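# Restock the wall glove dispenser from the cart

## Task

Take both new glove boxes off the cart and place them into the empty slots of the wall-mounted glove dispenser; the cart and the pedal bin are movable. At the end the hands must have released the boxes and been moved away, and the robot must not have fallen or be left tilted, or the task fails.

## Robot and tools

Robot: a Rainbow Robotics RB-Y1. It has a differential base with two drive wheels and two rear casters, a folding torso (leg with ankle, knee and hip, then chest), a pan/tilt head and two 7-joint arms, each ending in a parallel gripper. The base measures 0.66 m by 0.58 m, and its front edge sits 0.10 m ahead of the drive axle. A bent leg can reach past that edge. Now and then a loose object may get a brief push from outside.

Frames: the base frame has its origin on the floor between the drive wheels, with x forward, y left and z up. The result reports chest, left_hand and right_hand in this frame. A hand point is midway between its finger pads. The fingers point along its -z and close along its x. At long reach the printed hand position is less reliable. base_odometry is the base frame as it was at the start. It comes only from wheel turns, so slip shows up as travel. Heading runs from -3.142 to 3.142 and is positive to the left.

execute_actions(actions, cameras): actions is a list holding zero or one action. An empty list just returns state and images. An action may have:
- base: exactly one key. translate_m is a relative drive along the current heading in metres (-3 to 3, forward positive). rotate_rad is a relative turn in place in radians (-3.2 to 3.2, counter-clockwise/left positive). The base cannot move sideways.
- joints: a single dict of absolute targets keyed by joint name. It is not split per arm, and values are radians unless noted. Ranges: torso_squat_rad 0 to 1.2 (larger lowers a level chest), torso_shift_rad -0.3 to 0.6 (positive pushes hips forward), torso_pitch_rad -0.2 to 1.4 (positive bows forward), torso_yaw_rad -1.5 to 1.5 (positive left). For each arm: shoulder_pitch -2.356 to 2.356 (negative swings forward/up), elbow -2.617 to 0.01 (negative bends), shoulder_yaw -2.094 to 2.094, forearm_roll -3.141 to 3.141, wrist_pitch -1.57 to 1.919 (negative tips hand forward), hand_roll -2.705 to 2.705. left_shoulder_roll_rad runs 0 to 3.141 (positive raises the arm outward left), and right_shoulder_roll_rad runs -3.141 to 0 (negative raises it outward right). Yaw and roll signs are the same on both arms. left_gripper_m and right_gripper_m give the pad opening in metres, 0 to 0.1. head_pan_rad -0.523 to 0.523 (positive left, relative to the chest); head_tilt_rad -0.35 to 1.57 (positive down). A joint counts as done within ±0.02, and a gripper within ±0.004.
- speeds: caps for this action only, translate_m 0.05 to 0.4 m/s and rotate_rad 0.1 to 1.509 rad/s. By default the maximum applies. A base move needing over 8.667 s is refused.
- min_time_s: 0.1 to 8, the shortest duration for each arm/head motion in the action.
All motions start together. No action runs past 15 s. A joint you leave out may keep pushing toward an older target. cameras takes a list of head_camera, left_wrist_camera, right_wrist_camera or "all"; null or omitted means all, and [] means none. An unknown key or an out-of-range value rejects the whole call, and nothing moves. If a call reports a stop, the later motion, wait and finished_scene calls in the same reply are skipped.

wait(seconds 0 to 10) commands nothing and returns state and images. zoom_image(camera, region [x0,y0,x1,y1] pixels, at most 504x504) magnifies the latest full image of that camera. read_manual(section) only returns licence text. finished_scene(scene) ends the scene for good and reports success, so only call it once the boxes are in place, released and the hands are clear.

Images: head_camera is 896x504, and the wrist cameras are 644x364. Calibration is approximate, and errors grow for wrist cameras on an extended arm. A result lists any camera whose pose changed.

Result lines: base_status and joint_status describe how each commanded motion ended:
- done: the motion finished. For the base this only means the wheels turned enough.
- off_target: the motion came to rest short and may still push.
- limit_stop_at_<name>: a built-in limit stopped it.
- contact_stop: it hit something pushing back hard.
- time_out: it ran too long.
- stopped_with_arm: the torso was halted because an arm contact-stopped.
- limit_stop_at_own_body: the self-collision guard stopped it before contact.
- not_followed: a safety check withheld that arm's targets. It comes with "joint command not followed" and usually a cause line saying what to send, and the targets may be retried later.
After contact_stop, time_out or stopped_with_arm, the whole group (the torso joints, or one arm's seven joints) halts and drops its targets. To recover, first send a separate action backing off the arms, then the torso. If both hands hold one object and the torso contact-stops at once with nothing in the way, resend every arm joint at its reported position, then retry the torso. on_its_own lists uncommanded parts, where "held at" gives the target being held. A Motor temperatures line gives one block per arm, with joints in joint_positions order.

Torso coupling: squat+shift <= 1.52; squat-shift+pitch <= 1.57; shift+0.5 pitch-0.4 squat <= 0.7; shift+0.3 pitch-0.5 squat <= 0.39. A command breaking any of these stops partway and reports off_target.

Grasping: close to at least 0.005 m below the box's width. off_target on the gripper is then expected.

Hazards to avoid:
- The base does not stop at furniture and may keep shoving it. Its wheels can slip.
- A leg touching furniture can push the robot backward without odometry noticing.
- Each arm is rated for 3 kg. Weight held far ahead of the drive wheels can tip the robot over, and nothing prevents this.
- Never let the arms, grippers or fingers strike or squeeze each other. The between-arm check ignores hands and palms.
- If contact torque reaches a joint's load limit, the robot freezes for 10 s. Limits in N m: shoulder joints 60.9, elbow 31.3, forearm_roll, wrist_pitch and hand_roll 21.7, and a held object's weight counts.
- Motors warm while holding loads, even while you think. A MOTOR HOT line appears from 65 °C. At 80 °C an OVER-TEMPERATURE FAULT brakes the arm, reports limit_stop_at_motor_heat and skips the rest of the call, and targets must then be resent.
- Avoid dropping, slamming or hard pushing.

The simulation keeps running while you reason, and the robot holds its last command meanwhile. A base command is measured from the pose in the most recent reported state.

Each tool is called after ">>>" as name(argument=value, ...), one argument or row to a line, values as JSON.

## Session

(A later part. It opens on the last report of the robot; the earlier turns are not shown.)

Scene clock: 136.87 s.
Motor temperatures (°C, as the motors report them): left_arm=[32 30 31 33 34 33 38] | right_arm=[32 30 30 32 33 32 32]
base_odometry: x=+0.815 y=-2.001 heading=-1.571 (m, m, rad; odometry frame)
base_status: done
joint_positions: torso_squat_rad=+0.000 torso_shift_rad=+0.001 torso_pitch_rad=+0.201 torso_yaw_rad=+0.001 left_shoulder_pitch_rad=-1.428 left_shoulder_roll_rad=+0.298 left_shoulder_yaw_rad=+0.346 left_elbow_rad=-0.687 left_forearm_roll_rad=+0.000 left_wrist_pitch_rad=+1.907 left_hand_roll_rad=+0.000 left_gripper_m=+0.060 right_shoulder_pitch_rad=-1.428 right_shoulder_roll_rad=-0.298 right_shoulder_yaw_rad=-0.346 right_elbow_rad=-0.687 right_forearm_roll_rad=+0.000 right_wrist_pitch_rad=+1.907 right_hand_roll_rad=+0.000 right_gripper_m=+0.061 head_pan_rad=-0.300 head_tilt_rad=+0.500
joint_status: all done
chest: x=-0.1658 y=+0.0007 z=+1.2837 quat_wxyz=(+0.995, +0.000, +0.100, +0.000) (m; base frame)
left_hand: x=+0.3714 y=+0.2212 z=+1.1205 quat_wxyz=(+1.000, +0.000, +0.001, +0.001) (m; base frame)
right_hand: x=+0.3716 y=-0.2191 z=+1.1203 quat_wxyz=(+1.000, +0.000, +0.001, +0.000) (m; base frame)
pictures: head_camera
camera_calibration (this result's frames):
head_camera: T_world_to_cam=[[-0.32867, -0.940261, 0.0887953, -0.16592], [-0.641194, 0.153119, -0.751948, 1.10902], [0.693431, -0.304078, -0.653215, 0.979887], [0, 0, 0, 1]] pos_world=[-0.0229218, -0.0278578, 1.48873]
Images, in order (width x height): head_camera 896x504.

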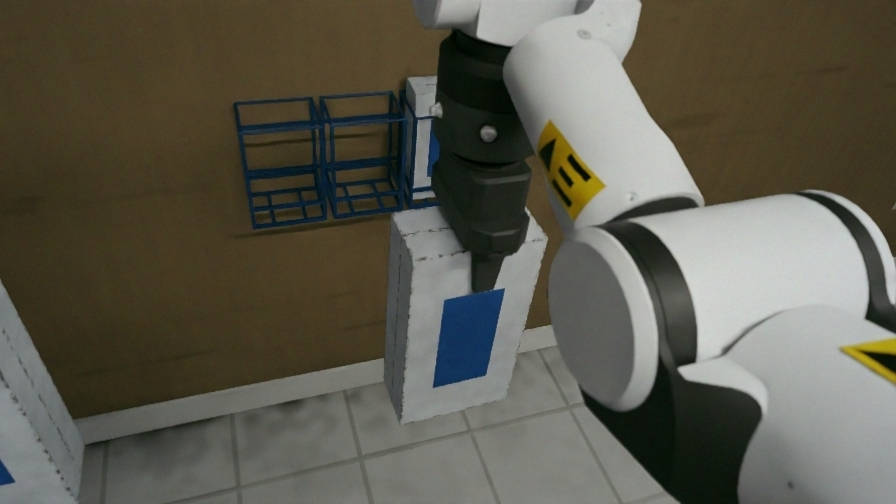

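>>> execute_actions(
  actions=[
    {"base":{"rotate_rad":-0.133},"joints":{"left_shoulder_pitch_rad":-1.548,"left_shoulder_roll_rad":0.341,"left_shoulder_yaw_rad":0.349,"right_shoulder_pitch_rad":-1.548,"right_shoulder_roll_rad":-0.341,"right_shoulder_yaw_rad":-0.349},"min_time_s":1},
  ],
  cameras=[],
)

>>> execute_actions(
  actions=[
    {"base":{"translate_m":0.45}},
  ],
  cameras=[],
)

>>> execute_actions(
  actions=[
    {"base":{"rotate_rad":0.133},"joints":{"head_tilt_rad":0.65}},
  ],
  cameras=["head_camera"],
)

Scene clock: 157.63 s.
Motor temperatures (°C, as the motors report them): left_arm=[32 30 31 33 34 33 38] | right_arm=[32 30 30 32 33 32 32]
base_odometry: x=+0.815 y=-2.000 heading=-1.703 (m, m, rad; odometry frame)
base_status: done
joint_positions: torso_squat_rad=+0.000 torso_shift_rad=+0.001 torso_pitch_rad=+0.201 torso_yaw_rad=+0.001 left_shoulder_pitch_rad=-1.547 left_shoulder_roll_rad=+0.340 left_shoulder_yaw_rad=+0.349 left_elbow_rad=-0.687 left_forearm_roll_rad=+0.000 left_wrist_pitch_rad=+1.907 left_hand_roll_rad=+0.000 left_gripper_m=+0.060 right_shoulder_pitch_rad=-1.547 right_shoulder_roll_rad=-0.341 right_shoulder_yaw_rad=-0.349 right_elbow_rad=-0.687 right_forearm_roll_rad=+0.000 right_wrist_pitch_rad=+1.907 right_hand_roll_rad=+0.000 right_gripper_m=+0.061 head_pan_rad=-0.300 head_tilt_rad=+0.500
joint_status: all done
chest: x=-0.1658 y=+0.0007 z=+1.2837 quat_wxyz=(+0.995, +0.000, +0.100, +0.000) (m; base frame)
left_hand: x=+0.3977 y=+0.2211 z=+1.1881 quat_wxyz=(+0.998, +0.000, -0.063, +0.000) (m; base frame)
right_hand: x=+0.3979 y=-0.2190 z=+1.1879 quat_wxyz=(+0.998, +0.000, -0.062, +0.000) (m; base frame)
pictures: none
No camera images: the call's "cameras" was empty. Leave "cameras" out to get every camera's image.

Scene clock: 160.37 s.
Motor temperatures (°C, as the motors report them): left_arm=[32 30 31 33 34 33 38] | right_arm=[32 30 30 32 33 32 32]
base_odometry: x=+0.755 y=-2.446 heading=-1.704 (m, m, rad; odometry frame)
base_status: done
joint_positions: torso_squat_rad=+0.000 torso_shift_rad=+0.001 torso_pitch_rad=+0.200 torso_yaw_rad=+0.001 left_shoulder_pitch_rad=-1.547 left_shoulder_roll_rad=+0.341 left_shoulder_yaw_rad=+0.349 left_elbow_rad=-0.687 left_forearm_roll_rad=+0.000 left_wrist_pitch_rad=+1.907 left_hand_roll_rad=+0.000 left_gripper_m=+0.060 right_shoulder_pitch_rad=-1.547 right_shoulder_roll_rad=-0.341 right_shoulder_yaw_rad=-0.349 right_elbow_rad=-0.687 right_forearm_roll_rad=+0.000 right_wrist_pitch_rad=+1.907 right_hand_roll_rad=+0.000 right_gripper_m=+0.061 head_pan_rad=-0.300 head_tilt_rad=+0.500
joint_status: not commanded
chest: x=-0.1659 y=+0.0007 z=+1.2837 quat_wxyz=(+0.995, +0.000, +0.100, +0.000) (m; base frame)
left_hand: x=+0.3977 y=+0.2211 z=+1.1881 quat_wxyz=(+0.998, +0.000, -0.063, +0.000) (m; base frame)
right_hand: x=+0.3979 y=-0.2190 z=+1.1879 quat_wxyz=(+0.998, +0.000, -0.062, +0.000) (m; base frame)
pictures: none
No camera images: the call's "cameras" was empty. Leave "cameras" out to get every camera's image.

Scene clock: 161.73 s.
Motor temperatures (°C, as the motors report them): left_arm=[32 30 31 33 34 33 38] | right_arm=[32 30 30 32 33 32 32]
base_odometry: x=+0.755 y=-2.447 heading=-1.571 (m, m, rad; odometry frame)
base_status: done
joint_positions: torso_squat_rad=+0.000 torso_shift_rad=+0.001 torso_pitch_rad=+0.200 torso_yaw_rad=+0.001 left_shoulder_pitch_rad=-1.547 left_shoulder_roll_rad=+0.341 left_shoulder_yaw_rad=+0.349 left_elbow_rad=-0.687 left_forearm_roll_rad=+0.000 left_wrist_pitch_rad=+1.907 left_hand_roll_rad=+0.000 left_gripper_m=+0.060 right_shoulder_pitch_rad=-1.547 right_shoulder_roll_rad=-0.341 right_shoulder_yaw_rad=-0.349 right_elbow_rad=-0.687 right_forearm_roll_rad=+0.000 right_wrist_pitch_rad=+1.907 right_hand_roll_rad=+0.000 right_gripper_m=+0.061 head_pan_rad=-0.300 head_tilt_rad=+0.650
joint_status: all done
chest: x=-0.1659 y=+0.0007 z=+1.2837 quat_wxyz=(+0.995, +0.000, +0.100, +0.000) (m; base frame)
left_hand: x=+0.3977 y=+0.2212 z=+1.1881 quat_wxyz=(+0.998, +0.000, -0.063, +0.000) (m; base frame)
right_hand: x=+0.3979 y=-0.2190 z=+1.1879 quat_wxyz=(+0.998, +0.000, -0.062, +0.000) (m; base frame)
pictures: head_camera
camera_calibration (this result's frames):
head_camera: T_world_to_cam=[[-0.323833, -0.941355, 0.0947809, -0.174262], [-0.739961, 0.189572, -0.645383, 0.941413], [0.589567, -0.279131, -0.757956, 1.12359], [0, 0, 0, 1]] pos_world=[-0.0222551, -0.028879, 1.47572]
Images, in order (width x height): head_camera 896x504.

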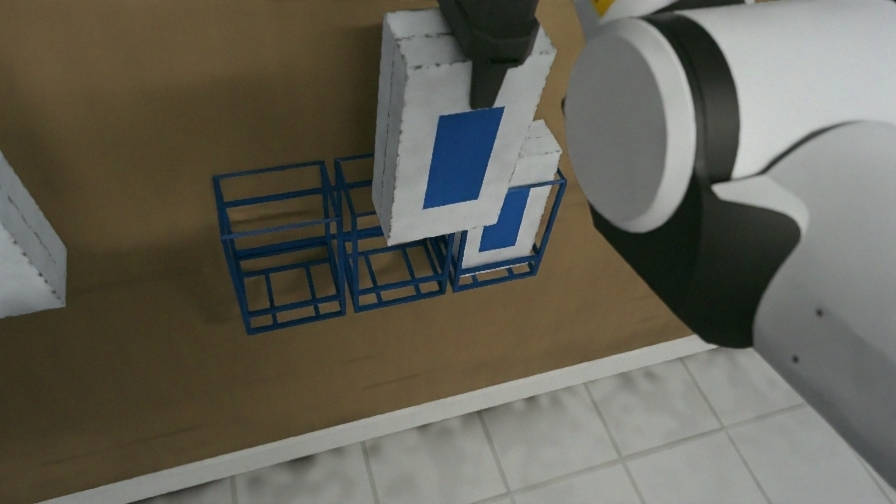

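>>> execute_actions(
  actions=[
    {"base":{"translate_m":0.17},"speeds":{"translate_m":0.15},"joints":{"head_tilt_rad":0.8}},
  ],
  cameras=[],
)

>>> execute_actions(
  actions=[
    {"joints":{"torso_squat_rad":0.5}},
  ],
  cameras=["head_camera"],
)

>>> zoom_image(
  camera="head_camera",
  region=[280, 40, 620, 310],
)

Scene clock: 185.07 s.
Motor temperatures (°C, as the motors report them): left_arm=[33 30 31 34 34 36 38] | right_arm=[34 30 30 34 33 44 32]
TORQUE FAULT: right_wrist_pitch_rad and left_wrist_pitch_rad reached their load limits. The robot stopped for 10 seconds, dropped its targets and accepts commands again. The stops added 9.3 s to the call and to motion_time.
base_odometry: x=+0.755 y=-2.601 heading=-1.571 (m, m, rad; odometry frame)
base_status: translate_m torque_fault (by the wheels' count: +0.154 of +0.170)
joint_positions: torso_squat_rad=+0.001 torso_shift_rad=-0.002 torso_pitch_rad=+0.196 torso_yaw_rad=+0.001 left_shoulder_pitch_rad=-1.544 left_shoulder_roll_rad=+0.339 left_shoulder_yaw_rad=+0.349 left_elbow_rad=-0.684 left_forearm_roll_rad=+0.000 left_wrist_pitch_rad=+1.913 left_hand_roll_rad=+0.000 left_gripper_m=+0.060 right_shoulder_pitch_rad=-1.544 right_shoulder_roll_rad=-0.338 right_shoulder_yaw_rad=-0.349 right_elbow_rad=-0.683 right_forearm_roll_rad=+0.000 right_wrist_pitch_rad=+1.923 right_hand_roll_rad=+0.000 right_gripper_m=+0.061 head_pan_rad=-0.300 head_tilt_rad=+0.800
joint_status: all done
chest: x=-0.1689 y=+0.0007 z=+1.2840 quat_wxyz=(+0.995, +0.000, +0.098, +0.000) (m; base frame)
left_hand: x=+0.3926 y=+0.2207 z=+1.1873 quat_wxyz=(+0.998, +0.000, -0.058, +0.000) (m; base frame)
right_hand: x=+0.3905 y=-0.2186 z=+1.1872 quat_wxyz=(+0.999, +0.000, -0.053, +0.001) (m; base frame)
pictures: none
No camera images: the call's "cameras" was empty. Leave "cameras" out to get every camera's image.

not run: a stop came earlier in this reply.

Region (280, 40, 620, 310) of head_camera's 896x504 image, scaled by 1.482, with more detail than that image has; it fills the top 400 rows of this view, and the rest is white.

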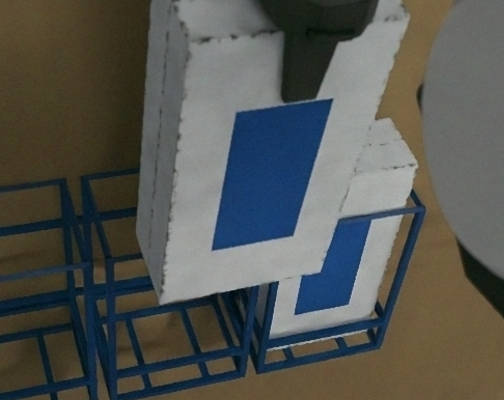

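>>> execute_actions(
  actions=[
    {"base":{"translate_m":-0.025},"speeds":{"translate_m":0.05},"joints":{"torso_pitch_rad":0.2,"torso_shift_rad":0,"left_shoulder_pitch_rad":-1.548,"left_shoulder_roll_rad":0.341,"left_elbow_rad":-0.687,"left_wrist_pitch_rad":1.907,"right_shoulder_pitch_rad":-1.548,"right_shoulder_roll_rad":-0.341,"right_elbow_rad":-0.687,"right_wrist_pitch_rad":1.907}},
  ],
)

Scene clock: 200.47 s.
Motor temperatures (°C, as the motors report them): left_arm=[33 30 31 34 34 38 38] | right_arm=[35 30 30 35 33 47 32]
TORQUE FAULT: right_wrist_pitch_rad reached its load limit. The robot stopped for 10 seconds, dropped its targets and accepts commands again. The stop added 9.4 s to the call and to motion_time.
base_odometry: x=+0.755 y=-2.598 heading=-1.571 (m, m, rad; odometry frame)
base_status: translate_m torque_fault (by the wheels' count: -0.003 of -0.025)
joint_positions: torso_squat_rad=+0.000 torso_shift_rad=-0.002 torso_pitch_rad=+0.197 torso_yaw_rad=+0.001 left_shoulder_pitch_rad=-1.547 left_shoulder_roll_rad=+0.340 left_shoulder_yaw_rad=+0.349 left_elbow_rad=-0.686 left_forearm_roll_rad=+0.000 left_wrist_pitch_rad=+1.909 left_hand_roll_rad=+0.000 left_gripper_m=+0.060 right_shoulder_pitch_rad=-1.542 right_shoulder_roll_rad=-0.338 right_shoulder_yaw_rad=-0.349 right_elbow_rad=-0.682 right_forearm_roll_rad=+0.000 right_wrist_pitch_rad=+1.919 right_hand_roll_rad=+0.000 right_gripper_m=+0.061 head_pan_rad=-0.300 head_tilt_rad=+0.800
joint_status: right_wrist_pitch_rad contact_stop (moved -0.003 of -0.016); the others done
chest: x=-0.1684 y=+0.0008 z=+1.2839 quat_wxyz=(+0.995, +0.000, +0.099, +0.000) (m; base frame)
left_hand: x=+0.3948 y=+0.2210 z=+1.1892 quat_wxyz=(+0.998, +0.000, -0.062, +0.000) (m; base frame)
right_hand: x=+0.3911 y=-0.2183 z=+1.1850 quat_wxyz=(+0.999, +0.000, -0.052, +0.001) (m; base frame)
pictures: head_camera, left_wrist_camera, right_wrist_camera
camera_calibration (this result's frames):
head_camera: T_world_to_cam=[[-0.318624, -0.942691, 0.0990585, -0.181039], [-0.820528, 0.221984, -0.526741, 0.755573], [0.474565, -0.249113, -0.844234, 1.24063], [0, 0, 0, 1]] pos_world=[-0.0264713, -0.029333, 1.4633]
left_wrist_camera: T_world_to_cam=[[0.990856, -0.00839895, 0.134663, -0.549375], [-0.0957339, -0.747065, 0.657821, -0.554346], [0.0950768, -0.664698, -0.741038, 1.08068], [0, 0, 0, 1]] pos_world=[0.388535, 0.299578, 1.23947]
right_wrist_camera: T_world_to_cam=[[-0.991062, -0.00354825, -0.133351, 0.546809], [-0.0896216, 0.75815, 0.645892, -0.53616], [0.0988085, 0.65207, -0.751692, 1.08437], [0, 0, 0, 1]] pos_world=[0.386726, -0.298656, 1.23433]
Images, in order (width x height): head_camera 896x504, left_wrist_camera 644x364, right_wrist_camera 644x364.

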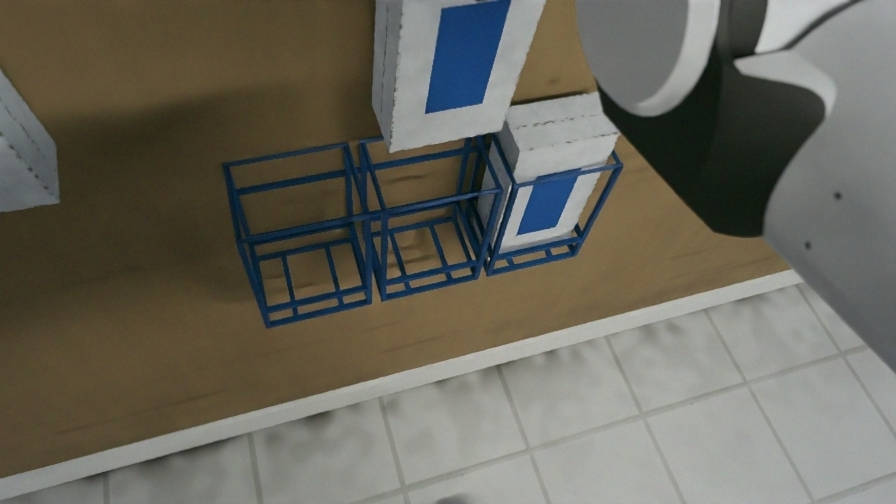

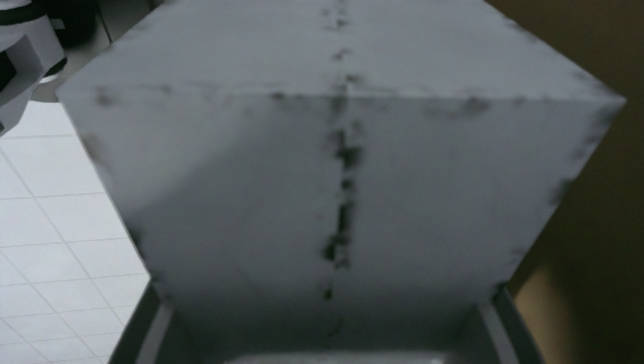

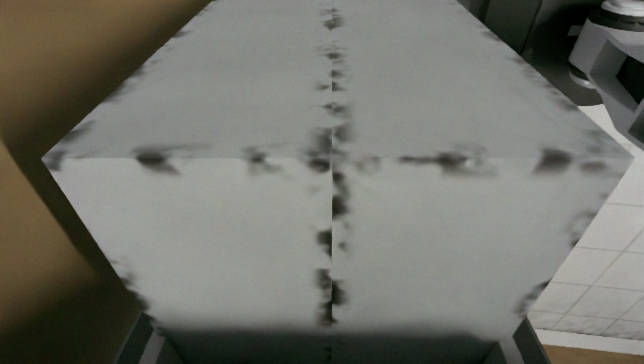

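>>> execute_actions(
  actions=[
    {"base":{"translate_m":-0.04},"speeds":{"translate_m":0.05}},
  ],
  cameras=["head_camera"],
)

Scene clock: 228.00 s.
Motor temperatures (°C, as the motors report them): left_arm=[34 30 31 35 34 39 38] | right_arm=[35 31 30 35 33 44 32]
base_odometry: x=+0.755 y=-2.558 heading=-1.572 (m, m, rad; odometry frame)
base_status: done
joint_positions: torso_squat_rad=+0.000 torso_shift_rad=+0.000 torso_pitch_rad=+0.200 torso_yaw_rad=+0.001 left_shoulder_pitch_rad=-1.547 left_shoulder_roll_rad=+0.341 left_shoulder_yaw_rad=+0.349 left_elbow_rad=-0.687 left_forearm_roll_rad=+0.000 left_wrist_pitch_rad=+1.907 left_hand_roll_rad=+0.000 left_gripper_m=+0.060 right_shoulder_pitch_rad=-1.543 right_shoulder_roll_rad=-0.338 right_shoulder_yaw_rad=-0.349 right_elbow_rad=-0.683 right_forearm_roll_rad=+0.000 right_wrist_pitch_rad=+1.917 right_hand_roll_rad=+0.000 right_gripper_m=+0.061 head_pan_rad=-0.300 head_tilt_rad=+0.800
joint_status: not commanded
chest: x=-0.1663 y=+0.0008 z=+1.2837 quat_wxyz=(+0.995, +0.000, +0.100, +0.000) (m; base frame)
left_hand: x=+0.3972 y=+0.2211 z=+1.1881 quat_wxyz=(+0.998, +0.000, -0.062, +0.000) (m; base frame)
right_hand: x=+0.3938 y=-0.2185 z=+1.1843 quat_wxyz=(+0.999, +0.000, -0.053, +0.001) (m; base frame)
pictures: head_camera
camera_calibration (this result's frames):
head_camera: T_world_to_cam=[[-0.318305, -0.942702, 0.0999751, -0.181478], [-0.82206, 0.221961, -0.524358, 0.753884], [0.472123, -0.249091, -0.845608, 1.24084], [0, 0, 0, 1]] pos_world=[-0.0238572, -0.0293298, 1.46271]
Images, in order (width x height): head_camera 896x504.

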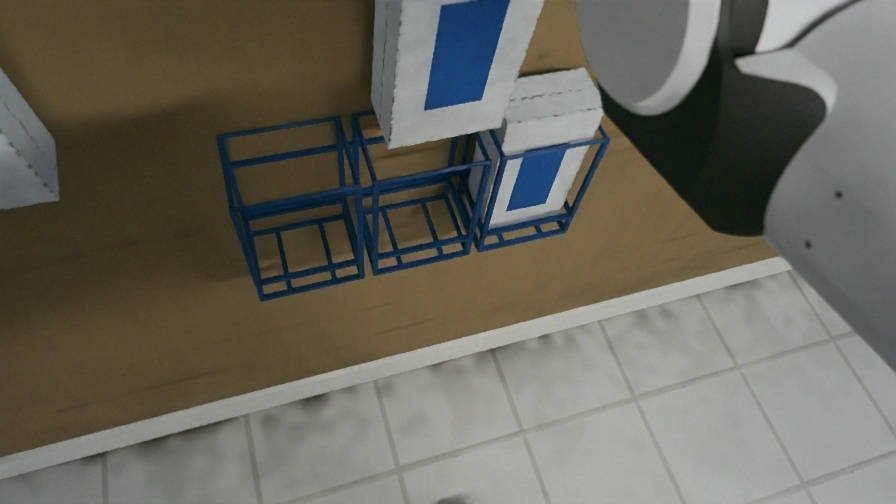

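>>> execute_actions(
  actions=[
    {"base":{"rotate_rad":0.05},"speeds":{"rotate_rad":0.1},"joints":{"left_shoulder_pitch_rad":-0.86,"left_shoulder_roll_rad":0.113,"left_shoulder_yaw_rad":0.262,"left_elbow_rad":-1.005,"left_wrist_pitch_rad":1.634,"right_hand_roll_rad":-0.05,"right_wrist_pitch_rad":1.95,"right_shoulder_pitch_rad":-1.53,"torso_squat_rad":0.2},"min_time_s":2},
  ],
  cameras=["head_camera"],
)

action 0: "joints": right_wrist_pitch_rad = 1.95 is out of range -1.57 to 1.919

>>> execute_actions(
  actions=[
    {"base":{"rotate_rad":0.05},"speeds":{"rotate_rad":0.1},"joints":{"left_shoulder_pitch_rad":-0.86,"left_shoulder_roll_rad":0.113,"left_shoulder_yaw_rad":0.262,"left_elbow_rad":-1.005,"left_wrist_pitch_rad":1.634,"right_hand_roll_rad":-0.05,"right_wrist_pitch_rad":1.915,"right_shoulder_pitch_rad":-1.52,"torso_squat_rad":0.25},"min_time_s":2},
  ],
  cameras=["head_camera"],
)

Scene clock: 250.43 s.
Motor temperatures (°C, as the motors report them): left_arm=[33 30 31 34 34 36 38] | right_arm=[34 30 30 34 33 38 32]
base_odometry: x=+0.755 y=-2.558 heading=-1.523 (m, m, rad; odometry frame)
base_status: done
joint_positions: torso_squat_rad=+0.250 torso_shift_rad=+0.000 torso_pitch_rad=+0.200 torso_yaw_rad=+0.001 left_shoulder_pitch_rad=-0.860 left_shoulder_roll_rad=+0.113 left_shoulder_yaw_rad=+0.262 left_elbow_rad=-1.005 left_forearm_roll_rad=+0.000 left_wrist_pitch_rad=+1.634 left_hand_roll_rad=+0.000 left_gripper_m=+0.060 right_shoulder_pitch_rad=-1.520 right_shoulder_roll_rad=-0.338 right_shoulder_yaw_rad=-0.349 right_elbow_rad=-0.683 right_forearm_roll_rad=+0.000 right_wrist_pitch_rad=+1.915 right_hand_roll_rad=-0.050 right_gripper_m=+0.061 head_pan_rad=-0.300 head_tilt_rad=+0.800
joint_status: all done
chest: x=-0.1664 y=+0.0007 z=+1.2620 quat_wxyz=(+0.995, +0.000, +0.100, +0.000) (m; base frame)
left_hand: x=+0.2939 y=+0.2192 z=+0.8897 quat_wxyz=(+1.000, -0.001, +0.001, -0.001) (m; base frame)
right_hand: x=+0.3902 y=-0.2231 z=+1.1507 quat_wxyz=(+0.999, +0.000, -0.043, -0.028) (m; base frame)
pictures: head_camera
camera_calibration (this result's frames):
head_camera: T_world_to_cam=[[-0.318281, -0.942718, 0.0999022, -0.179274], [-0.822004, 0.221949, -0.52445, 0.74257], [0.472235, -0.249043, -0.84556, 1.22243], [0, 0, 0, 1]] pos_world=[-0.0239399, -0.0293789, 1.44099]
Images, in order (width x height): head_camera 896x504.

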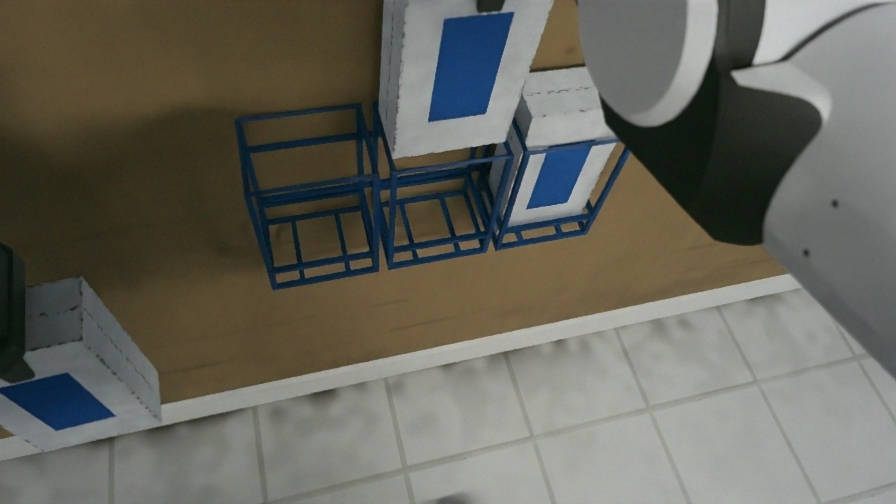

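>>> execute_actions(
  actions=[
    {"joints":{"torso_squat_rad":0.45}},
  ],
  cameras=["head_camera"],
)

>>> zoom_image(
  camera="head_camera",
  region=[200, 0, 700, 320],
)

Scene clock: 258.40 s.
Motor temperatures (°C, as the motors report them): left_arm=[33 30 31 34 34 35 38] | right_arm=[34 30 30 34 33 37 32]
base_odometry: x=+0.755 y=-2.558 heading=-1.523 (m, m, rad; odometry frame)
base_status: not commanded
joint_positions: torso_squat_rad=+0.450 torso_shift_rad=+0.000 torso_pitch_rad=+0.200 torso_yaw_rad=+0.001 left_shoulder_pitch_rad=-0.860 left_shoulder_roll_rad=+0.113 left_shoulder_yaw_rad=+0.262 left_elbow_rad=-1.005 left_forearm_roll_rad=+0.000 left_wrist_pitch_rad=+1.634 left_hand_roll_rad=+0.000 left_gripper_m=+0.060 right_shoulder_pitch_rad=-1.520 right_shoulder_roll_rad=-0.339 right_shoulder_yaw_rad=-0.349 right_elbow_rad=-0.684 right_forearm_roll_rad=+0.000 right_wrist_pitch_rad=+1.915 right_hand_roll_rad=-0.050 right_gripper_m=+0.061 head_pan_rad=-0.300 head_tilt_rad=+0.800
joint_status: all done
chest: x=-0.1664 y=+0.0007 z=+1.2141 quat_wxyz=(+0.995, +0.000, +0.100, +0.000) (m; base frame)
left_hand: x=+0.2938 y=+0.2192 z=+0.8417 quat_wxyz=(+1.000, -0.001, +0.001, -0.001) (m; base frame)
right_hand: x=+0.3905 y=-0.2236 z=+1.1033 quat_wxyz=(+0.999, +0.000, -0.044, -0.029) (m; base frame)
pictures: head_camera
camera_calibration (this result's frames):
head_camera: T_world_to_cam=[[-0.318293, -0.942713, 0.099907, -0.174532], [-0.821998, 0.221955, -0.524457, 0.717467], [0.472237, -0.249054, -0.845555, 1.1819], [0, 0, 0, 1]] pos_world=[-0.0239314, -0.0294216, 1.39308]
Images, in order (width x height): head_camera 896x504.

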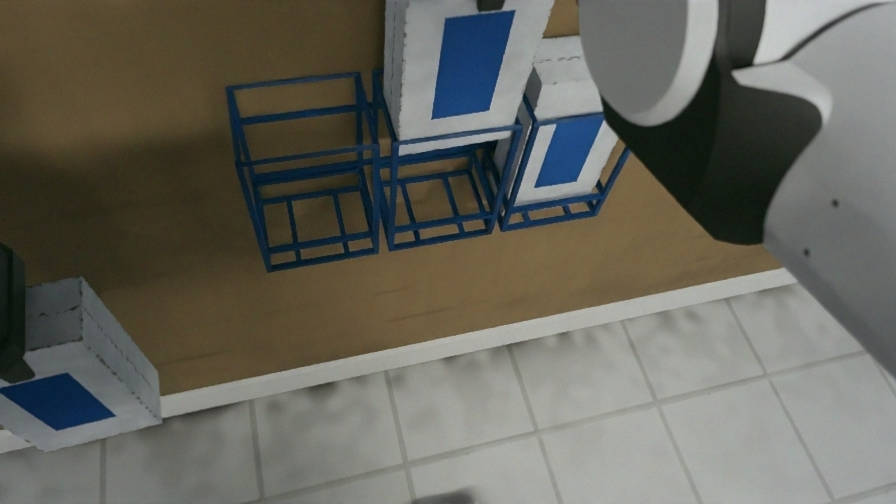

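Region (200, 0, 700, 320) of head_camera's 896x504 image, scaled by 1.008, with more detail than that image has; it fills the top 323 rows of this view, and the rest is white.

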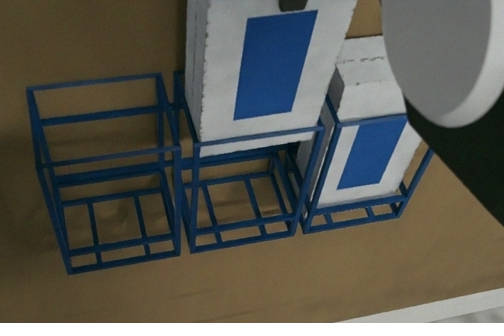

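Inside. Continue.

>>> execute_actions(
  actions=[
    {"joints":{"torso_squat_rad":0.8}},
  ],
  cameras=["head_camera"],
)

Scene clock: 266.37 s.
Motor temperatures (°C, as the motors report them): left_arm=[32 30 31 34 34 35 38] | right_arm=[34 30 30 34 33 36 32]
base_odometry: x=+0.755 y=-2.558 heading=-1.523 (m, m, rad; odometry frame)
base_status: not commanded
joint_positions: torso_squat_rad=+0.800 torso_shift_rad=+0.000 torso_pitch_rad=+0.200 torso_yaw_rad=+0.001 left_shoulder_pitch_rad=-0.860 left_shoulder_roll_rad=+0.113 left_shoulder_yaw_rad=+0.262 left_elbow_rad=-1.005 left_forearm_roll_rad=+0.000 left_wrist_pitch_rad=+1.634 left_hand_roll_rad=+0.000 left_gripper_m=+0.060 right_shoulder_pitch_rad=-1.524 right_shoulder_roll_rad=-0.342 right_shoulder_yaw_rad=-0.349 right_elbow_rad=-0.687 right_forearm_roll_rad=+0.000 right_wrist_pitch_rad=+1.912 right_hand_roll_rad=-0.050 right_gripper_m=+0.062 head_pan_rad=-0.300 head_tilt_rad=+0.800
joint_status: all done
chest: x=-0.1663 y=+0.0006 z=+1.0715 quat_wxyz=(+0.995, +0.000, +0.100, +0.000) (m; base frame)
left_hand: x=+0.2939 y=+0.2191 z=+0.6992 quat_wxyz=(+1.000, -0.001, +0.001, +0.000) (m; base frame)
right_hand: x=+0.3928 y=-0.2245 z=+0.9645 quat_wxyz=(+0.998, +0.000, -0.050, -0.029) (m; base frame)
pictures: head_camera
camera_calibration (this result's frames):
head_camera: T_world_to_cam=[[-0.318218, -0.942736, 0.0999324, -0.160388], [-0.821988, 0.22186, -0.524514, 0.642826], [0.472307, -0.249053, -0.845517, 1.06126], [0, 0, 0, 1]] pos_world=[-0.0238821, -0.0295117, 1.25051]
Images, in order (width x height): head_camera 896x504.

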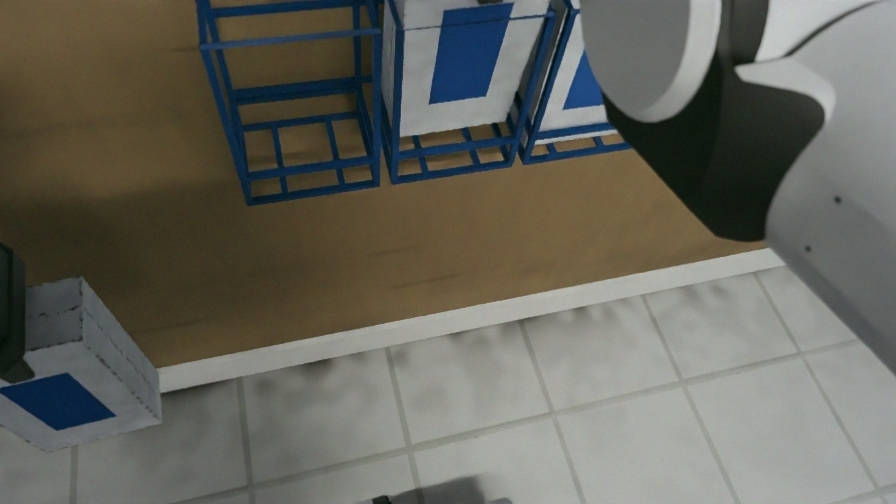

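>>> execute_actions(
  actions=[
    {"joints":{"torso_squat_rad":0.85,"head_tilt_rad":0.6}},
  ],
  cameras=[],
)

>>> execute_actions(
  actions=[
    {"joints":{"right_gripper_m":0.09}},
  ],
  cameras=["head_camera"],
)

Scene clock: 271.00 s.
Motor temperatures (°C, as the motors report them): left_arm=[32 30 31 34 34 35 38] | right_arm=[33 30 30 33 33 39 32]
base_odometry: x=+0.755 y=-2.558 heading=-1.523 (m, m, rad; odometry frame)
base_status: not commanded
joint_positions: torso_squat_rad=+0.850 torso_shift_rad=+0.000 torso_pitch_rad=+0.200 torso_yaw_rad=+0.001 left_shoulder_pitch_rad=-0.860 left_shoulder_roll_rad=+0.113 left_shoulder_yaw_rad=+0.262 left_elbow_rad=-1.005 left_forearm_roll_rad=+0.000 left_wrist_pitch_rad=+1.634 left_hand_roll_rad=+0.000 left_gripper_m=+0.060 right_shoulder_pitch_rad=-1.526 right_shoulder_roll_rad=-0.344 right_shoulder_yaw_rad=-0.349 right_elbow_rad=-0.689 right_forearm_roll_rad=+0.000 right_wrist_pitch_rad=+1.910 right_hand_roll_rad=-0.050 right_gripper_m=+0.062 head_pan_rad=-0.300 head_tilt_rad=+0.600
joint_status: all done
chest: x=-0.1662 y=+0.0006 z=+1.0458 quat_wxyz=(+0.995, +0.000, +0.100, +0.000) (m; base frame)
left_hand: x=+0.2939 y=+0.2191 z=+0.6735 quat_wxyz=(+1.000, -0.001, +0.001, +0.000) (m; base frame)
right_hand: x=+0.3938 y=-0.2249 z=+0.9405 quat_wxyz=(+0.998, +0.000, -0.053, -0.030) (m; base frame)
pictures: none
No camera images: the call's "cameras" was empty. Leave "cameras" out to get every camera's image.

Scene clock: 271.90 s.
Motor temperatures (°C, as the motors report them): left_arm=[32 30 31 34 34 35 38] | right_arm=[33 30 30 33 33 39 32]
base_odometry: x=+0.755 y=-2.558 heading=-1.523 (m, m, rad; odometry frame)
base_status: not commanded
joint_positions: torso_squat_rad=+0.850 torso_shift_rad=+0.000 torso_pitch_rad=+0.200 torso_yaw_rad=+0.001 left_shoulder_pitch_rad=-0.860 left_shoulder_roll_rad=+0.113 left_shoulder_yaw_rad=+0.262 left_elbow_rad=-1.005 left_forearm_roll_rad=+0.000 left_wrist_pitch_rad=+1.634 left_hand_roll_rad=+0.000 left_gripper_m=+0.060 right_shoulder_pitch_rad=-1.521 right_shoulder_roll_rad=-0.341 right_shoulder_yaw_rad=-0.349 right_elbow_rad=-0.684 right_forearm_roll_rad=+0.000 right_wrist_pitch_rad=+1.914 right_hand_roll_rad=-0.050 right_gripper_m=+0.090 head_pan_rad=-0.300 head_tilt_rad=+0.600
joint_status: all done
chest: x=-0.1663 y=+0.0005 z=+1.0458 quat_wxyz=(+0.995, +0.000, +0.100, +0.000) (m; base frame)
left_hand: x=+0.2939 y=+0.2191 z=+0.6734 quat_wxyz=(+1.000, -0.001, +0.001, +0.000) (m; base frame)
right_hand: x=+0.3911 y=-0.2244 z=+0.9358 quat_wxyz=(+0.999, +0.000, -0.045, -0.029) (m; base frame)
pictures: head_camera
camera_calibration (this result's frames):
head_camera: T_world_to_cam=[[-0.325526, -0.940959, 0.092891, -0.149858], [-0.708741, 0.177794, -0.682697, 0.837039], [0.625875, -0.288071, -0.724773, 0.906178], [0, 0, 0, 1]] pos_world=[-0.0226927, -0.0287872, 1.24214]
Images, in order (width x height): head_camera 896x504.

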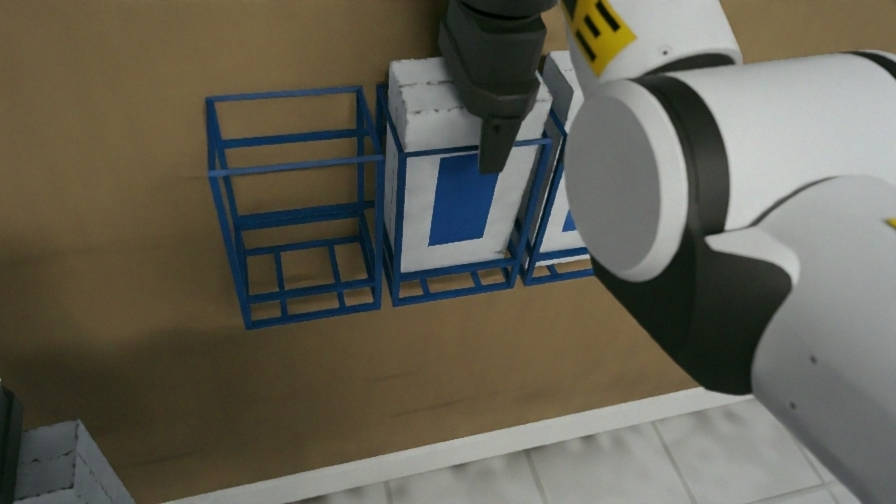

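>>> execute_actions(
  actions=[
    {"joints":{"torso_squat_rad":0.25}},
  ],
  cameras=[],
)

>>> execute_actions(
  actions=[
    {"base":{"translate_m":-0.35}},
  ],
  cameras=[],
)

>>> execute_actions(
  actions=[
    {"base":{"rotate_rad":-1.617},"joints":{"right_shoulder_pitch_rad":-0.1,"right_shoulder_roll_rad":-0.1,"right_shoulder_yaw_rad":0,"right_elbow_rad":-0.3,"right_wrist_pitch_rad":0,"right_hand_roll_rad":0,"left_shoulder_pitch_rad":-1.52,"left_shoulder_roll_rad":0.341,"left_shoulder_yaw_rad":0.349,"left_elbow_rad":-0.687,"left_wrist_pitch_rad":1.915,"head_pan_rad":0.3,"head_tilt_rad":0.8},"min_time_s":3},
  ],
  cameras=[],
)

>>> execute_actions(
  actions=[
    {"base":{"translate_m":0.26}},
  ],
  cameras=[],
)

>>> execute_actions(
  actions=[
    {"base":{"rotate_rad":1.571}},
  ],
  cameras=["head_camera"],
)

Scene clock: 289.63 s.
Motor temperatures (°C, as the motors report them): left_arm=[32 30 31 34 34 34 38] | right_arm=[32 30 30 33 33 37 32]
base_odometry: x=+0.755 y=-2.558 heading=-1.523 (m, m, rad; odometry frame)
base_status: not commanded
joint_positions: torso_squat_rad=+0.250 torso_shift_rad=+0.000 torso_pitch_rad=+0.200 torso_yaw_rad=+0.001 left_shoulder_pitch_rad=-0.860 left_shoulder_roll_rad=+0.113 left_shoulder_yaw_rad=+0.262 left_elbow_rad=-1.005 left_forearm_roll_rad=+0.000 left_wrist_pitch_rad=+1.634 left_hand_roll_rad=+0.000 left_gripper_m=+0.060 right_shoulder_pitch_rad=-1.520 right_shoulder_roll_rad=-0.339 right_shoulder_yaw_rad=-0.349 right_elbow_rad=-0.684 right_forearm_roll_rad=+0.000 right_wrist_pitch_rad=+1.915 right_hand_roll_rad=-0.050 right_gripper_m=+0.090 head_pan_rad=-0.300 head_tilt_rad=+0.600
joint_status: all done
chest: x=-0.1664 y=+0.0007 z=+1.2620 quat_wxyz=(+0.995, +0.000, +0.100, +0.000) (m; base frame)
left_hand: x=+0.2938 y=+0.2193 z=+0.8896 quat_wxyz=(+1.000, -0.001, +0.001, +0.000) (m; base frame)
right_hand: x=+0.3905 y=-0.2233 z=+1.1512 quat_wxyz=(+0.999, +0.000, -0.044, -0.028) (m; base frame)
pictures: none
No camera images: the call's "cameras" was empty. Leave "cameras" out to get every camera's image.

Scene clock: 292.10 s.
Motor temperatures (°C, as the motors report them): left_arm=[32 30 31 34 34 34 38] | right_arm=[32 30 30 33 33 36 32]
base_odometry: x=+0.738 y=-2.208 heading=-1.522 (m, m, rad; odometry frame)
base_status: done
joint_positions: torso_squat_rad=+0.250 torso_shift_rad=+0.000 torso_pitch_rad=+0.200 torso_yaw_rad=+0.001 left_shoulder_pitch_rad=-0.860 left_shoulder_roll_rad=+0.113 left_shoulder_yaw_rad=+0.262 left_elbow_rad=-1.005 left_forearm_roll_rad=+0.000 left_wrist_pitch_rad=+1.634 left_hand_roll_rad=+0.000 left_gripper_m=+0.060 right_shoulder_pitch_rad=-1.520 right_shoulder_roll_rad=-0.339 right_shoulder_yaw_rad=-0.349 right_elbow_rad=-0.684 right_forearm_roll_rad=+0.000 right_wrist_pitch_rad=+1.915 right_hand_roll_rad=-0.050 right_gripper_m=+0.090 head_pan_rad=-0.300 head_tilt_rad=+0.600
joint_status: not commanded
chest: x=-0.1665 y=+0.0007 z=+1.2620 quat_wxyz=(+0.995, +0.000, +0.100, +0.000) (m; base frame)
left_hand: x=+0.2937 y=+0.2193 z=+0.8897 quat_wxyz=(+1.000, -0.001, +0.001, +0.000) (m; base frame)
right_hand: x=+0.3903 y=-0.2233 z=+1.1513 quat_wxyz=(+0.999, +0.000, -0.044, -0.028) (m; base frame)
pictures: none
No camera images: the call's "cameras" was empty. Leave "cameras" out to get every camera's image.

Scene clock: 296.03 s.
Motor temperatures (°C, as the motors report them): left_arm=[32 30 31 34 34 34 38] | right_arm=[32 30 30 32 33 36 32]
base_odometry: x=+0.738 y=-2.208 heading=-3.138 (m, m, rad; odometry frame)
base_status: done
joint_positions: torso_squat_rad=+0.250 torso_shift_rad=+0.000 torso_pitch_rad=+0.200 torso_yaw_rad=+0.001 left_shoulder_pitch_rad=-1.519 left_shoulder_roll_rad=+0.340 left_shoulder_yaw_rad=+0.349 left_elbow_rad=-0.687 left_forearm_roll_rad=+0.000 left_wrist_pitch_rad=+1.915 left_hand_roll_rad=+0.000 left_gripper_m=+0.060 right_shoulder_pitch_rad=-0.100 right_shoulder_roll_rad=-0.100 right_shoulder_yaw_rad=+0.000 right_elbow_rad=-0.300 right_forearm_roll_rad=+0.000 right_wrist_pitch_rad=+0.000 right_hand_roll_rad=+0.000 right_gripper_m=+0.090 head_pan_rad=+0.300 head_tilt_rad=+0.800
joint_status: all done
chest: x=-0.1665 y=+0.0007 z=+1.2620 quat_wxyz=(+0.995, +0.000, +0.100, +0.000) (m; base frame)
left_hand: x=+0.3904 y=+0.2265 z=+1.1521 quat_wxyz=(+0.999, +0.001, -0.046, +0.005) (m; base frame)
right_hand: x=-0.0826 y=-0.2881 z=+0.5827 quat_wxyz=(+0.994, -0.045, -0.098, +0.027) (m; base frame)
pictures: none
No camera images: the call's "cameras" was empty. Leave "cameras" out to get every camera's image.

Scene clock: 298.20 s.
Motor temperatures (°C, as the motors report them): left_arm=[32 30 31 34 34 34 38] | right_arm=[32 30 30 32 33 36 32]
base_odometry: x=+0.478 y=-2.209 heading=-3.139 (m, m, rad; odometry frame)
base_status: done
joint_positions: torso_squat_rad=+0.250 torso_shift_rad=+0.000 torso_pitch_rad=+0.200 torso_yaw_rad=+0.001 left_shoulder_pitch_rad=-1.519 left_shoulder_roll_rad=+0.341 left_shoulder_yaw_rad=+0.349 left_elbow_rad=-0.687 left_forearm_roll_rad=+0.000 left_wrist_pitch_rad=+1.915 left_hand_roll_rad=+0.000 left_gripper_m=+0.060 right_shoulder_pitch_rad=-0.100 right_shoulder_roll_rad=-0.100 right_shoulder_yaw_rad=+0.000 right_elbow_rad=-0.300 right_forearm_roll_rad=+0.000 right_wrist_pitch_rad=+0.000 right_hand_roll_rad=+0.000 right_gripper_m=+0.090 head_pan_rad=+0.300 head_tilt_rad=+0.800
joint_status: not commanded
chest: x=-0.1664 y=+0.0007 z=+1.2620 quat_wxyz=(+0.995, +0.000, +0.100, +0.000) (m; base frame)
left_hand: x=+0.3905 y=+0.2265 z=+1.1520 quat_wxyz=(+0.999, +0.001, -0.046, +0.005) (m; base frame)
right_hand: x=-0.0826 y=-0.2881 z=+0.5827 quat_wxyz=(+0.994, -0.045, -0.097, +0.027) (m; base frame)
pictures: none
No camera images: the call's "cameras" was empty. Leave "cameras" out to get every camera's image.

Scene clock: 302.07 s.
Motor temperatures (°C, as the motors report them): left_arm=[32 30 31 34 34 34 38] | right_arm=[31 30 30 32 33 35 32]
base_odometry: x=+0.478 y=-2.209 heading=-1.568 (m, m, rad; odometry frame)
base_status: done
joint_positions: torso_squat_rad=+0.250 torso_shift_rad=+0.000 torso_pitch_rad=+0.200 torso_yaw_rad=+0.001 left_shoulder_pitch_rad=-1.519 left_shoulder_roll_rad=+0.341 left_shoulder_yaw_rad=+0.349 left_elbow_rad=-0.687 left_forearm_roll_rad=+0.000 left_wrist_pitch_rad=+1.915 left_hand_roll_rad=+0.000 left_gripper_m=+0.060 right_shoulder_pitch_rad=-0.100 right_shoulder_roll_rad=-0.100 right_shoulder_yaw_rad=+0.000 right_elbow_rad=-0.300 right_forearm_roll_rad=+0.000 right_wrist_pitch_rad=+0.000 right_hand_roll_rad=+0.000 right_gripper_m=+0.090 head_pan_rad=+0.300 head_tilt_rad=+0.800
joint_status: not commanded
chest: x=-0.1664 y=+0.0007 z=+1.2620 quat_wxyz=(+0.995, +0.000, +0.100, +0.000) (m; base frame)
left_hand: x=+0.3906 y=+0.2266 z=+1.1521 quat_wxyz=(+0.999, +0.001, -0.046, +0.005) (m; base frame)
right_hand: x=-0.0826 y=-0.2881 z=+0.5827 quat_wxyz=(+0.994, -0.045, -0.097, +0.027) (m; base frame)
pictures: head_camera
camera_calibration (this result's frames):
head_camera: T_world_to_cam=[[0.260176, -0.965404, -0.0174081, 0.0520907], [-0.82483, -0.212847, -0.523786, 0.741604], [0.50196, 0.150635, -0.851672, 1.23415], [0, 0, 0, 1]] pos_world=[-0.0213488, 0.0222301, 1.44044]
Images, in order (width x height): head_camera 896x504.

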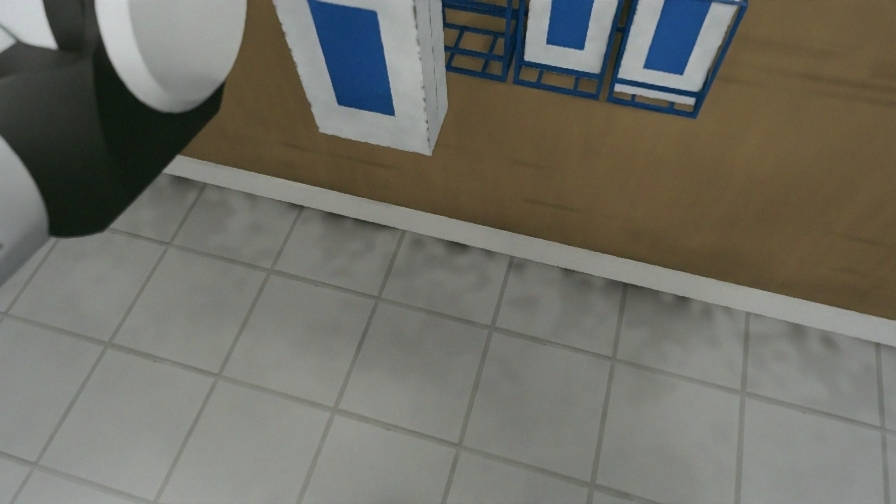

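>>> execute_actions(
  actions=[
    {"base":{"translate_m":0.28},"speeds":{"translate_m":0.15},"joints":{"torso_squat_rad":0.0}},
  ],
  cameras=["head_camera"],
)

Scene clock: 314.70 s.
Motor temperatures (°C, as the motors report them): left_arm=[32 30 31 34 34 34 38] | right_arm=[31 30 30 32 33 34 32]
base_odometry: x=+0.479 y=-2.489 heading=-1.568 (m, m, rad; odometry frame)
base_status: done
joint_positions: torso_squat_rad=+0.000 torso_shift_rad=+0.000 torso_pitch_rad=+0.200 torso_yaw_rad=+0.001 left_shoulder_pitch_rad=-1.519 left_shoulder_roll_rad=+0.341 left_shoulder_yaw_rad=+0.349 left_elbow_rad=-0.687 left_forearm_roll_rad=+0.000 left_wrist_pitch_rad=+1.915 left_hand_roll_rad=+0.000 left_gripper_m=+0.060 right_shoulder_pitch_rad=-0.100 right_shoulder_roll_rad=-0.100 right_shoulder_yaw_rad=+0.000 right_elbow_rad=-0.300 right_forearm_roll_rad=+0.000 right_wrist_pitch_rad=+0.000 right_hand_roll_rad=+0.000 right_gripper_m=+0.090 head_pan_rad=+0.300 head_tilt_rad=+0.800
joint_status: all done
chest: x=-0.1664 y=+0.0008 z=+1.2837 quat_wxyz=(+0.995, +0.000, +0.100, +0.000) (m; base frame)
left_hand: x=+0.3906 y=+0.2266 z=+1.1738 quat_wxyz=(+0.999, +0.001, -0.046, +0.005) (m; base frame)
right_hand: x=-0.0826 y=-0.2881 z=+0.6044 quat_wxyz=(+0.994, -0.045, -0.097, +0.027) (m; base frame)
pictures: head_camera
camera_calibration (this result's frames):
head_camera: T_world_to_cam=[[0.260177, -0.965404, -0.0174114, 0.0524931], [-0.824839, -0.212848, -0.523771, 0.752983], [0.501944, 0.150635, -0.851681, 1.25269], [0, 0, 0, 1]] pos_world=[-0.0213455, 0.0222505, 1.46219]
Images, in order (width x height): head_camera 896x504.

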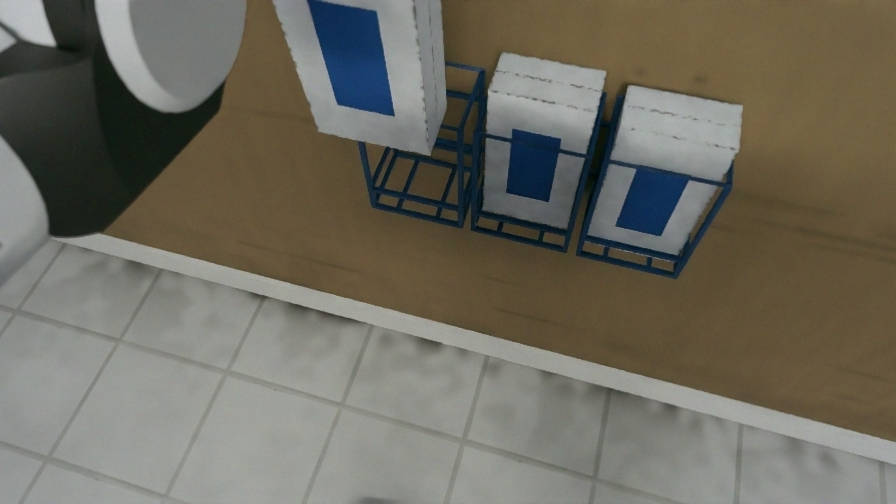

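>>> execute_actions(
  actions=[
    {"base":{"translate_m":0.065},"speeds":{"translate_m":0.05}},
  ],
  cameras=["head_camera"],
)

Scene clock: 325.10 s.
Motor temperatures (°C, as the motors report them): left_arm=[32 30 31 34 34 34 38] | right_arm=[30 30 30 31 33 34 32]
base_odometry: x=+0.479 y=-2.554 heading=-1.567 (m, m, rad; odometry frame)
base_status: done
joint_positions: torso_squat_rad=+0.000 torso_shift_rad=+0.000 torso_pitch_rad=+0.200 torso_yaw_rad=+0.001 left_shoulder_pitch_rad=-1.520 left_shoulder_roll_rad=+0.341 left_shoulder_yaw_rad=+0.349 left_elbow_rad=-0.687 left_forearm_roll_rad=+0.000 left_wrist_pitch_rad=+1.915 left_hand_roll_rad=+0.000 left_gripper_m=+0.060 right_shoulder_pitch_rad=-0.100 right_shoulder_roll_rad=-0.100 right_shoulder_yaw_rad=+0.000 right_elbow_rad=-0.300 right_forearm_roll_rad=+0.000 right_wrist_pitch_rad=+0.000 right_hand_roll_rad=+0.000 right_gripper_m=+0.090 head_pan_rad=+0.300 head_tilt_rad=+0.800
joint_status: not commanded
chest: x=-0.1665 y=+0.0008 z=+1.2838 quat_wxyz=(+0.995, +0.000, +0.100, +0.000) (m; base frame)
left_hand: x=+0.3905 y=+0.2266 z=+1.1739 quat_wxyz=(+0.999, +0.001, -0.046, +0.005) (m; base frame)
right_hand: x=-0.0826 y=-0.2881 z=+0.6045 quat_wxyz=(+0.994, -0.045, -0.098, +0.027) (m; base frame)
pictures: head_camera
camera_calibration (this result's frames):
head_camera: T_world_to_cam=[[0.260179, -0.965404, -0.0173884, 0.0524733], [-0.824793, -0.212849, -0.523844, 0.753058], [0.50202, 0.150635, -0.851637, 1.25266], [0, 0, 0, 1]] pos_world=[-0.0213973, 0.0222504, 1.46221]
Images, in order (width x height): head_camera 896x504.

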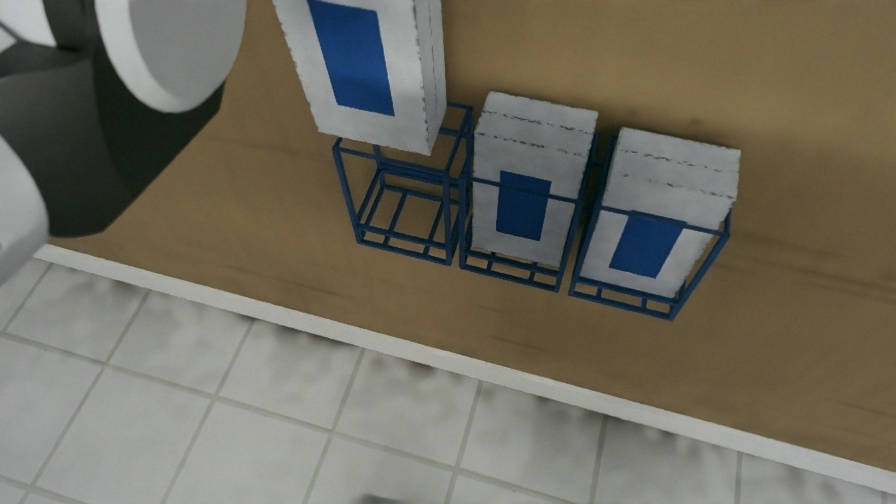

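>>> execute_actions(
  actions=[
    {"base":{"translate_m":0.03},"speeds":{"translate_m":0.05}},
  ],
  cameras=[],
)

>>> execute_actions(
  actions=[
    {"base":{"rotate_rad":-0.035},"speeds":{"rotate_rad":0.1},"joints":{"left_hand_roll_rad":0.035,"torso_squat_rad":0.4}},
  ],
  cameras=["head_camera"],
)

>>> zoom_image(
  camera="head_camera",
  region=[250, 0, 750, 320],
)

Scene clock: 334.50 s.
Motor temperatures (°C, as the motors report them): left_arm=[33 30 31 34 34 34 38] | right_arm=[30 30 30 31 33 34 32]
base_odometry: x=+0.480 y=-2.584 heading=-1.567 (m, m, rad; odometry frame)
base_status: done
joint_positions: torso_squat_rad=+0.000 torso_shift_rad=+0.000 torso_pitch_rad=+0.200 torso_yaw_rad=+0.001 left_shoulder_pitch_rad=-1.520 left_shoulder_roll_rad=+0.341 left_shoulder_yaw_rad=+0.349 left_elbow_rad=-0.687 left_forearm_roll_rad=+0.000 left_wrist_pitch_rad=+1.915 left_hand_roll_rad=+0.000 left_gripper_m=+0.060 right_shoulder_pitch_rad=-0.100 right_shoulder_roll_rad=-0.100 right_shoulder_yaw_rad=+0.000 right_elbow_rad=-0.300 right_forearm_roll_rad=+0.000 right_wrist_pitch_rad=+0.000 right_hand_roll_rad=+0.000 right_gripper_m=+0.090 head_pan_rad=+0.300 head_tilt_rad=+0.800
joint_status: not commanded
chest: x=-0.1665 y=+0.0008 z=+1.2838 quat_wxyz=(+0.995, +0.000, +0.100, +0.000) (m; base frame)
left_hand: x=+0.3905 y=+0.2266 z=+1.1739 quat_wxyz=(+0.999, +0.001, -0.046, +0.005) (m; base frame)
right_hand: x=-0.0826 y=-0.2881 z=+0.6045 quat_wxyz=(+0.994, -0.045, -0.098, +0.027) (m; base frame)
pictures: none
No camera images: the call's "cameras" was empty. Leave "cameras" out to get every camera's image.

Scene clock: 336.70 s.
Motor temperatures (°C, as the motors report them): left_arm=[33 30 31 34 34 34 38] | right_arm=[29 30 30 31 33 33 32]
base_odometry: x=+0.480 y=-2.584 heading=-1.601 (m, m, rad; odometry frame)
base_status: done
joint_positions: torso_squat_rad=+0.400 torso_shift_rad=+0.000 torso_pitch_rad=+0.199 torso_yaw_rad=+0.001 left_shoulder_pitch_rad=-1.521 left_shoulder_roll_rad=+0.342 left_shoulder_yaw_rad=+0.349 left_elbow_rad=-0.687 left_forearm_roll_rad=+0.000 left_wrist_pitch_rad=+1.915 left_hand_roll_rad=+0.035 left_gripper_m=+0.060 right_shoulder_pitch_rad=-0.100 right_shoulder_roll_rad=-0.100 right_shoulder_yaw_rad=+0.000 right_elbow_rad=-0.300 right_forearm_roll_rad=+0.000 right_wrist_pitch_rad=+0.000 right_hand_roll_rad=+0.000 right_gripper_m=+0.090 head_pan_rad=+0.300 head_tilt_rad=+0.800
joint_status: all done
chest: x=-0.1669 y=+0.0007 z=+1.2285 quat_wxyz=(+0.995, +0.000, +0.100, +0.000) (m; base frame)
left_hand: x=+0.3906 y=+0.2269 z=+1.1201 quat_wxyz=(+0.999, +0.001, -0.047, +0.023) (m; base frame)
right_hand: x=-0.0825 y=-0.2881 z=+0.5493 quat_wxyz=(+0.994, -0.045, -0.098, +0.027) (m; base frame)
pictures: head_camera
camera_calibration (this result's frames):
head_camera: T_world_to_cam=[[0.260191, -0.965404, -0.0172056, 0.05134], [-0.824402, -0.212842, -0.524461, 0.724617], [0.502654, 0.150644, -0.851261, 1.20549], [0, 0, 0, 1]] pos_world=[-0.0219286, 0.0221921, 1.40711]
Images, in order (width x height): head_camera 896x504.

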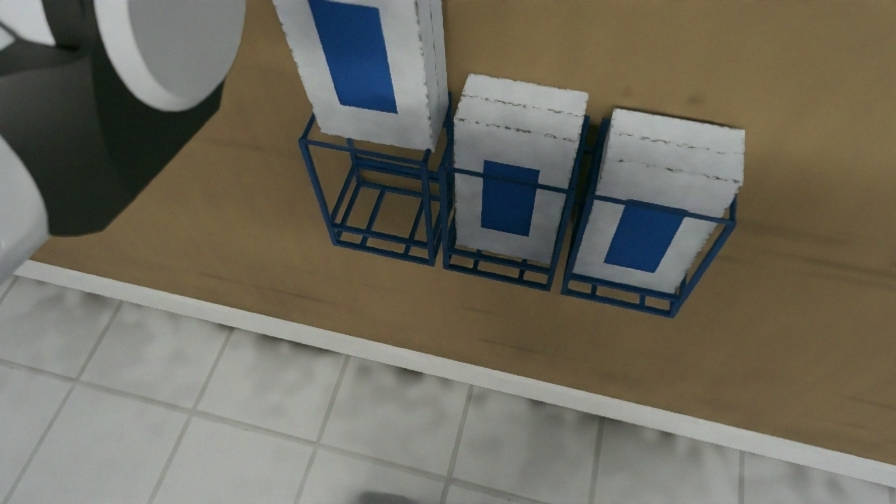

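Region (250, 0, 750, 320) of head_camera's 896x504 image, scaled by 1.008, with more detail than that image has; it fills the top 323 rows of this view, and the rest is white.

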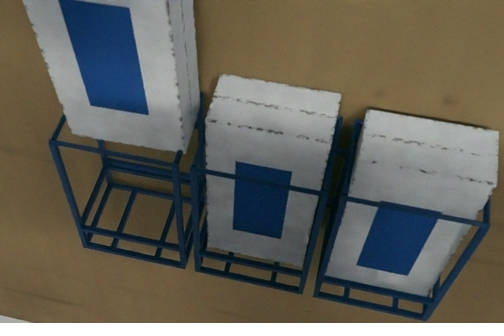

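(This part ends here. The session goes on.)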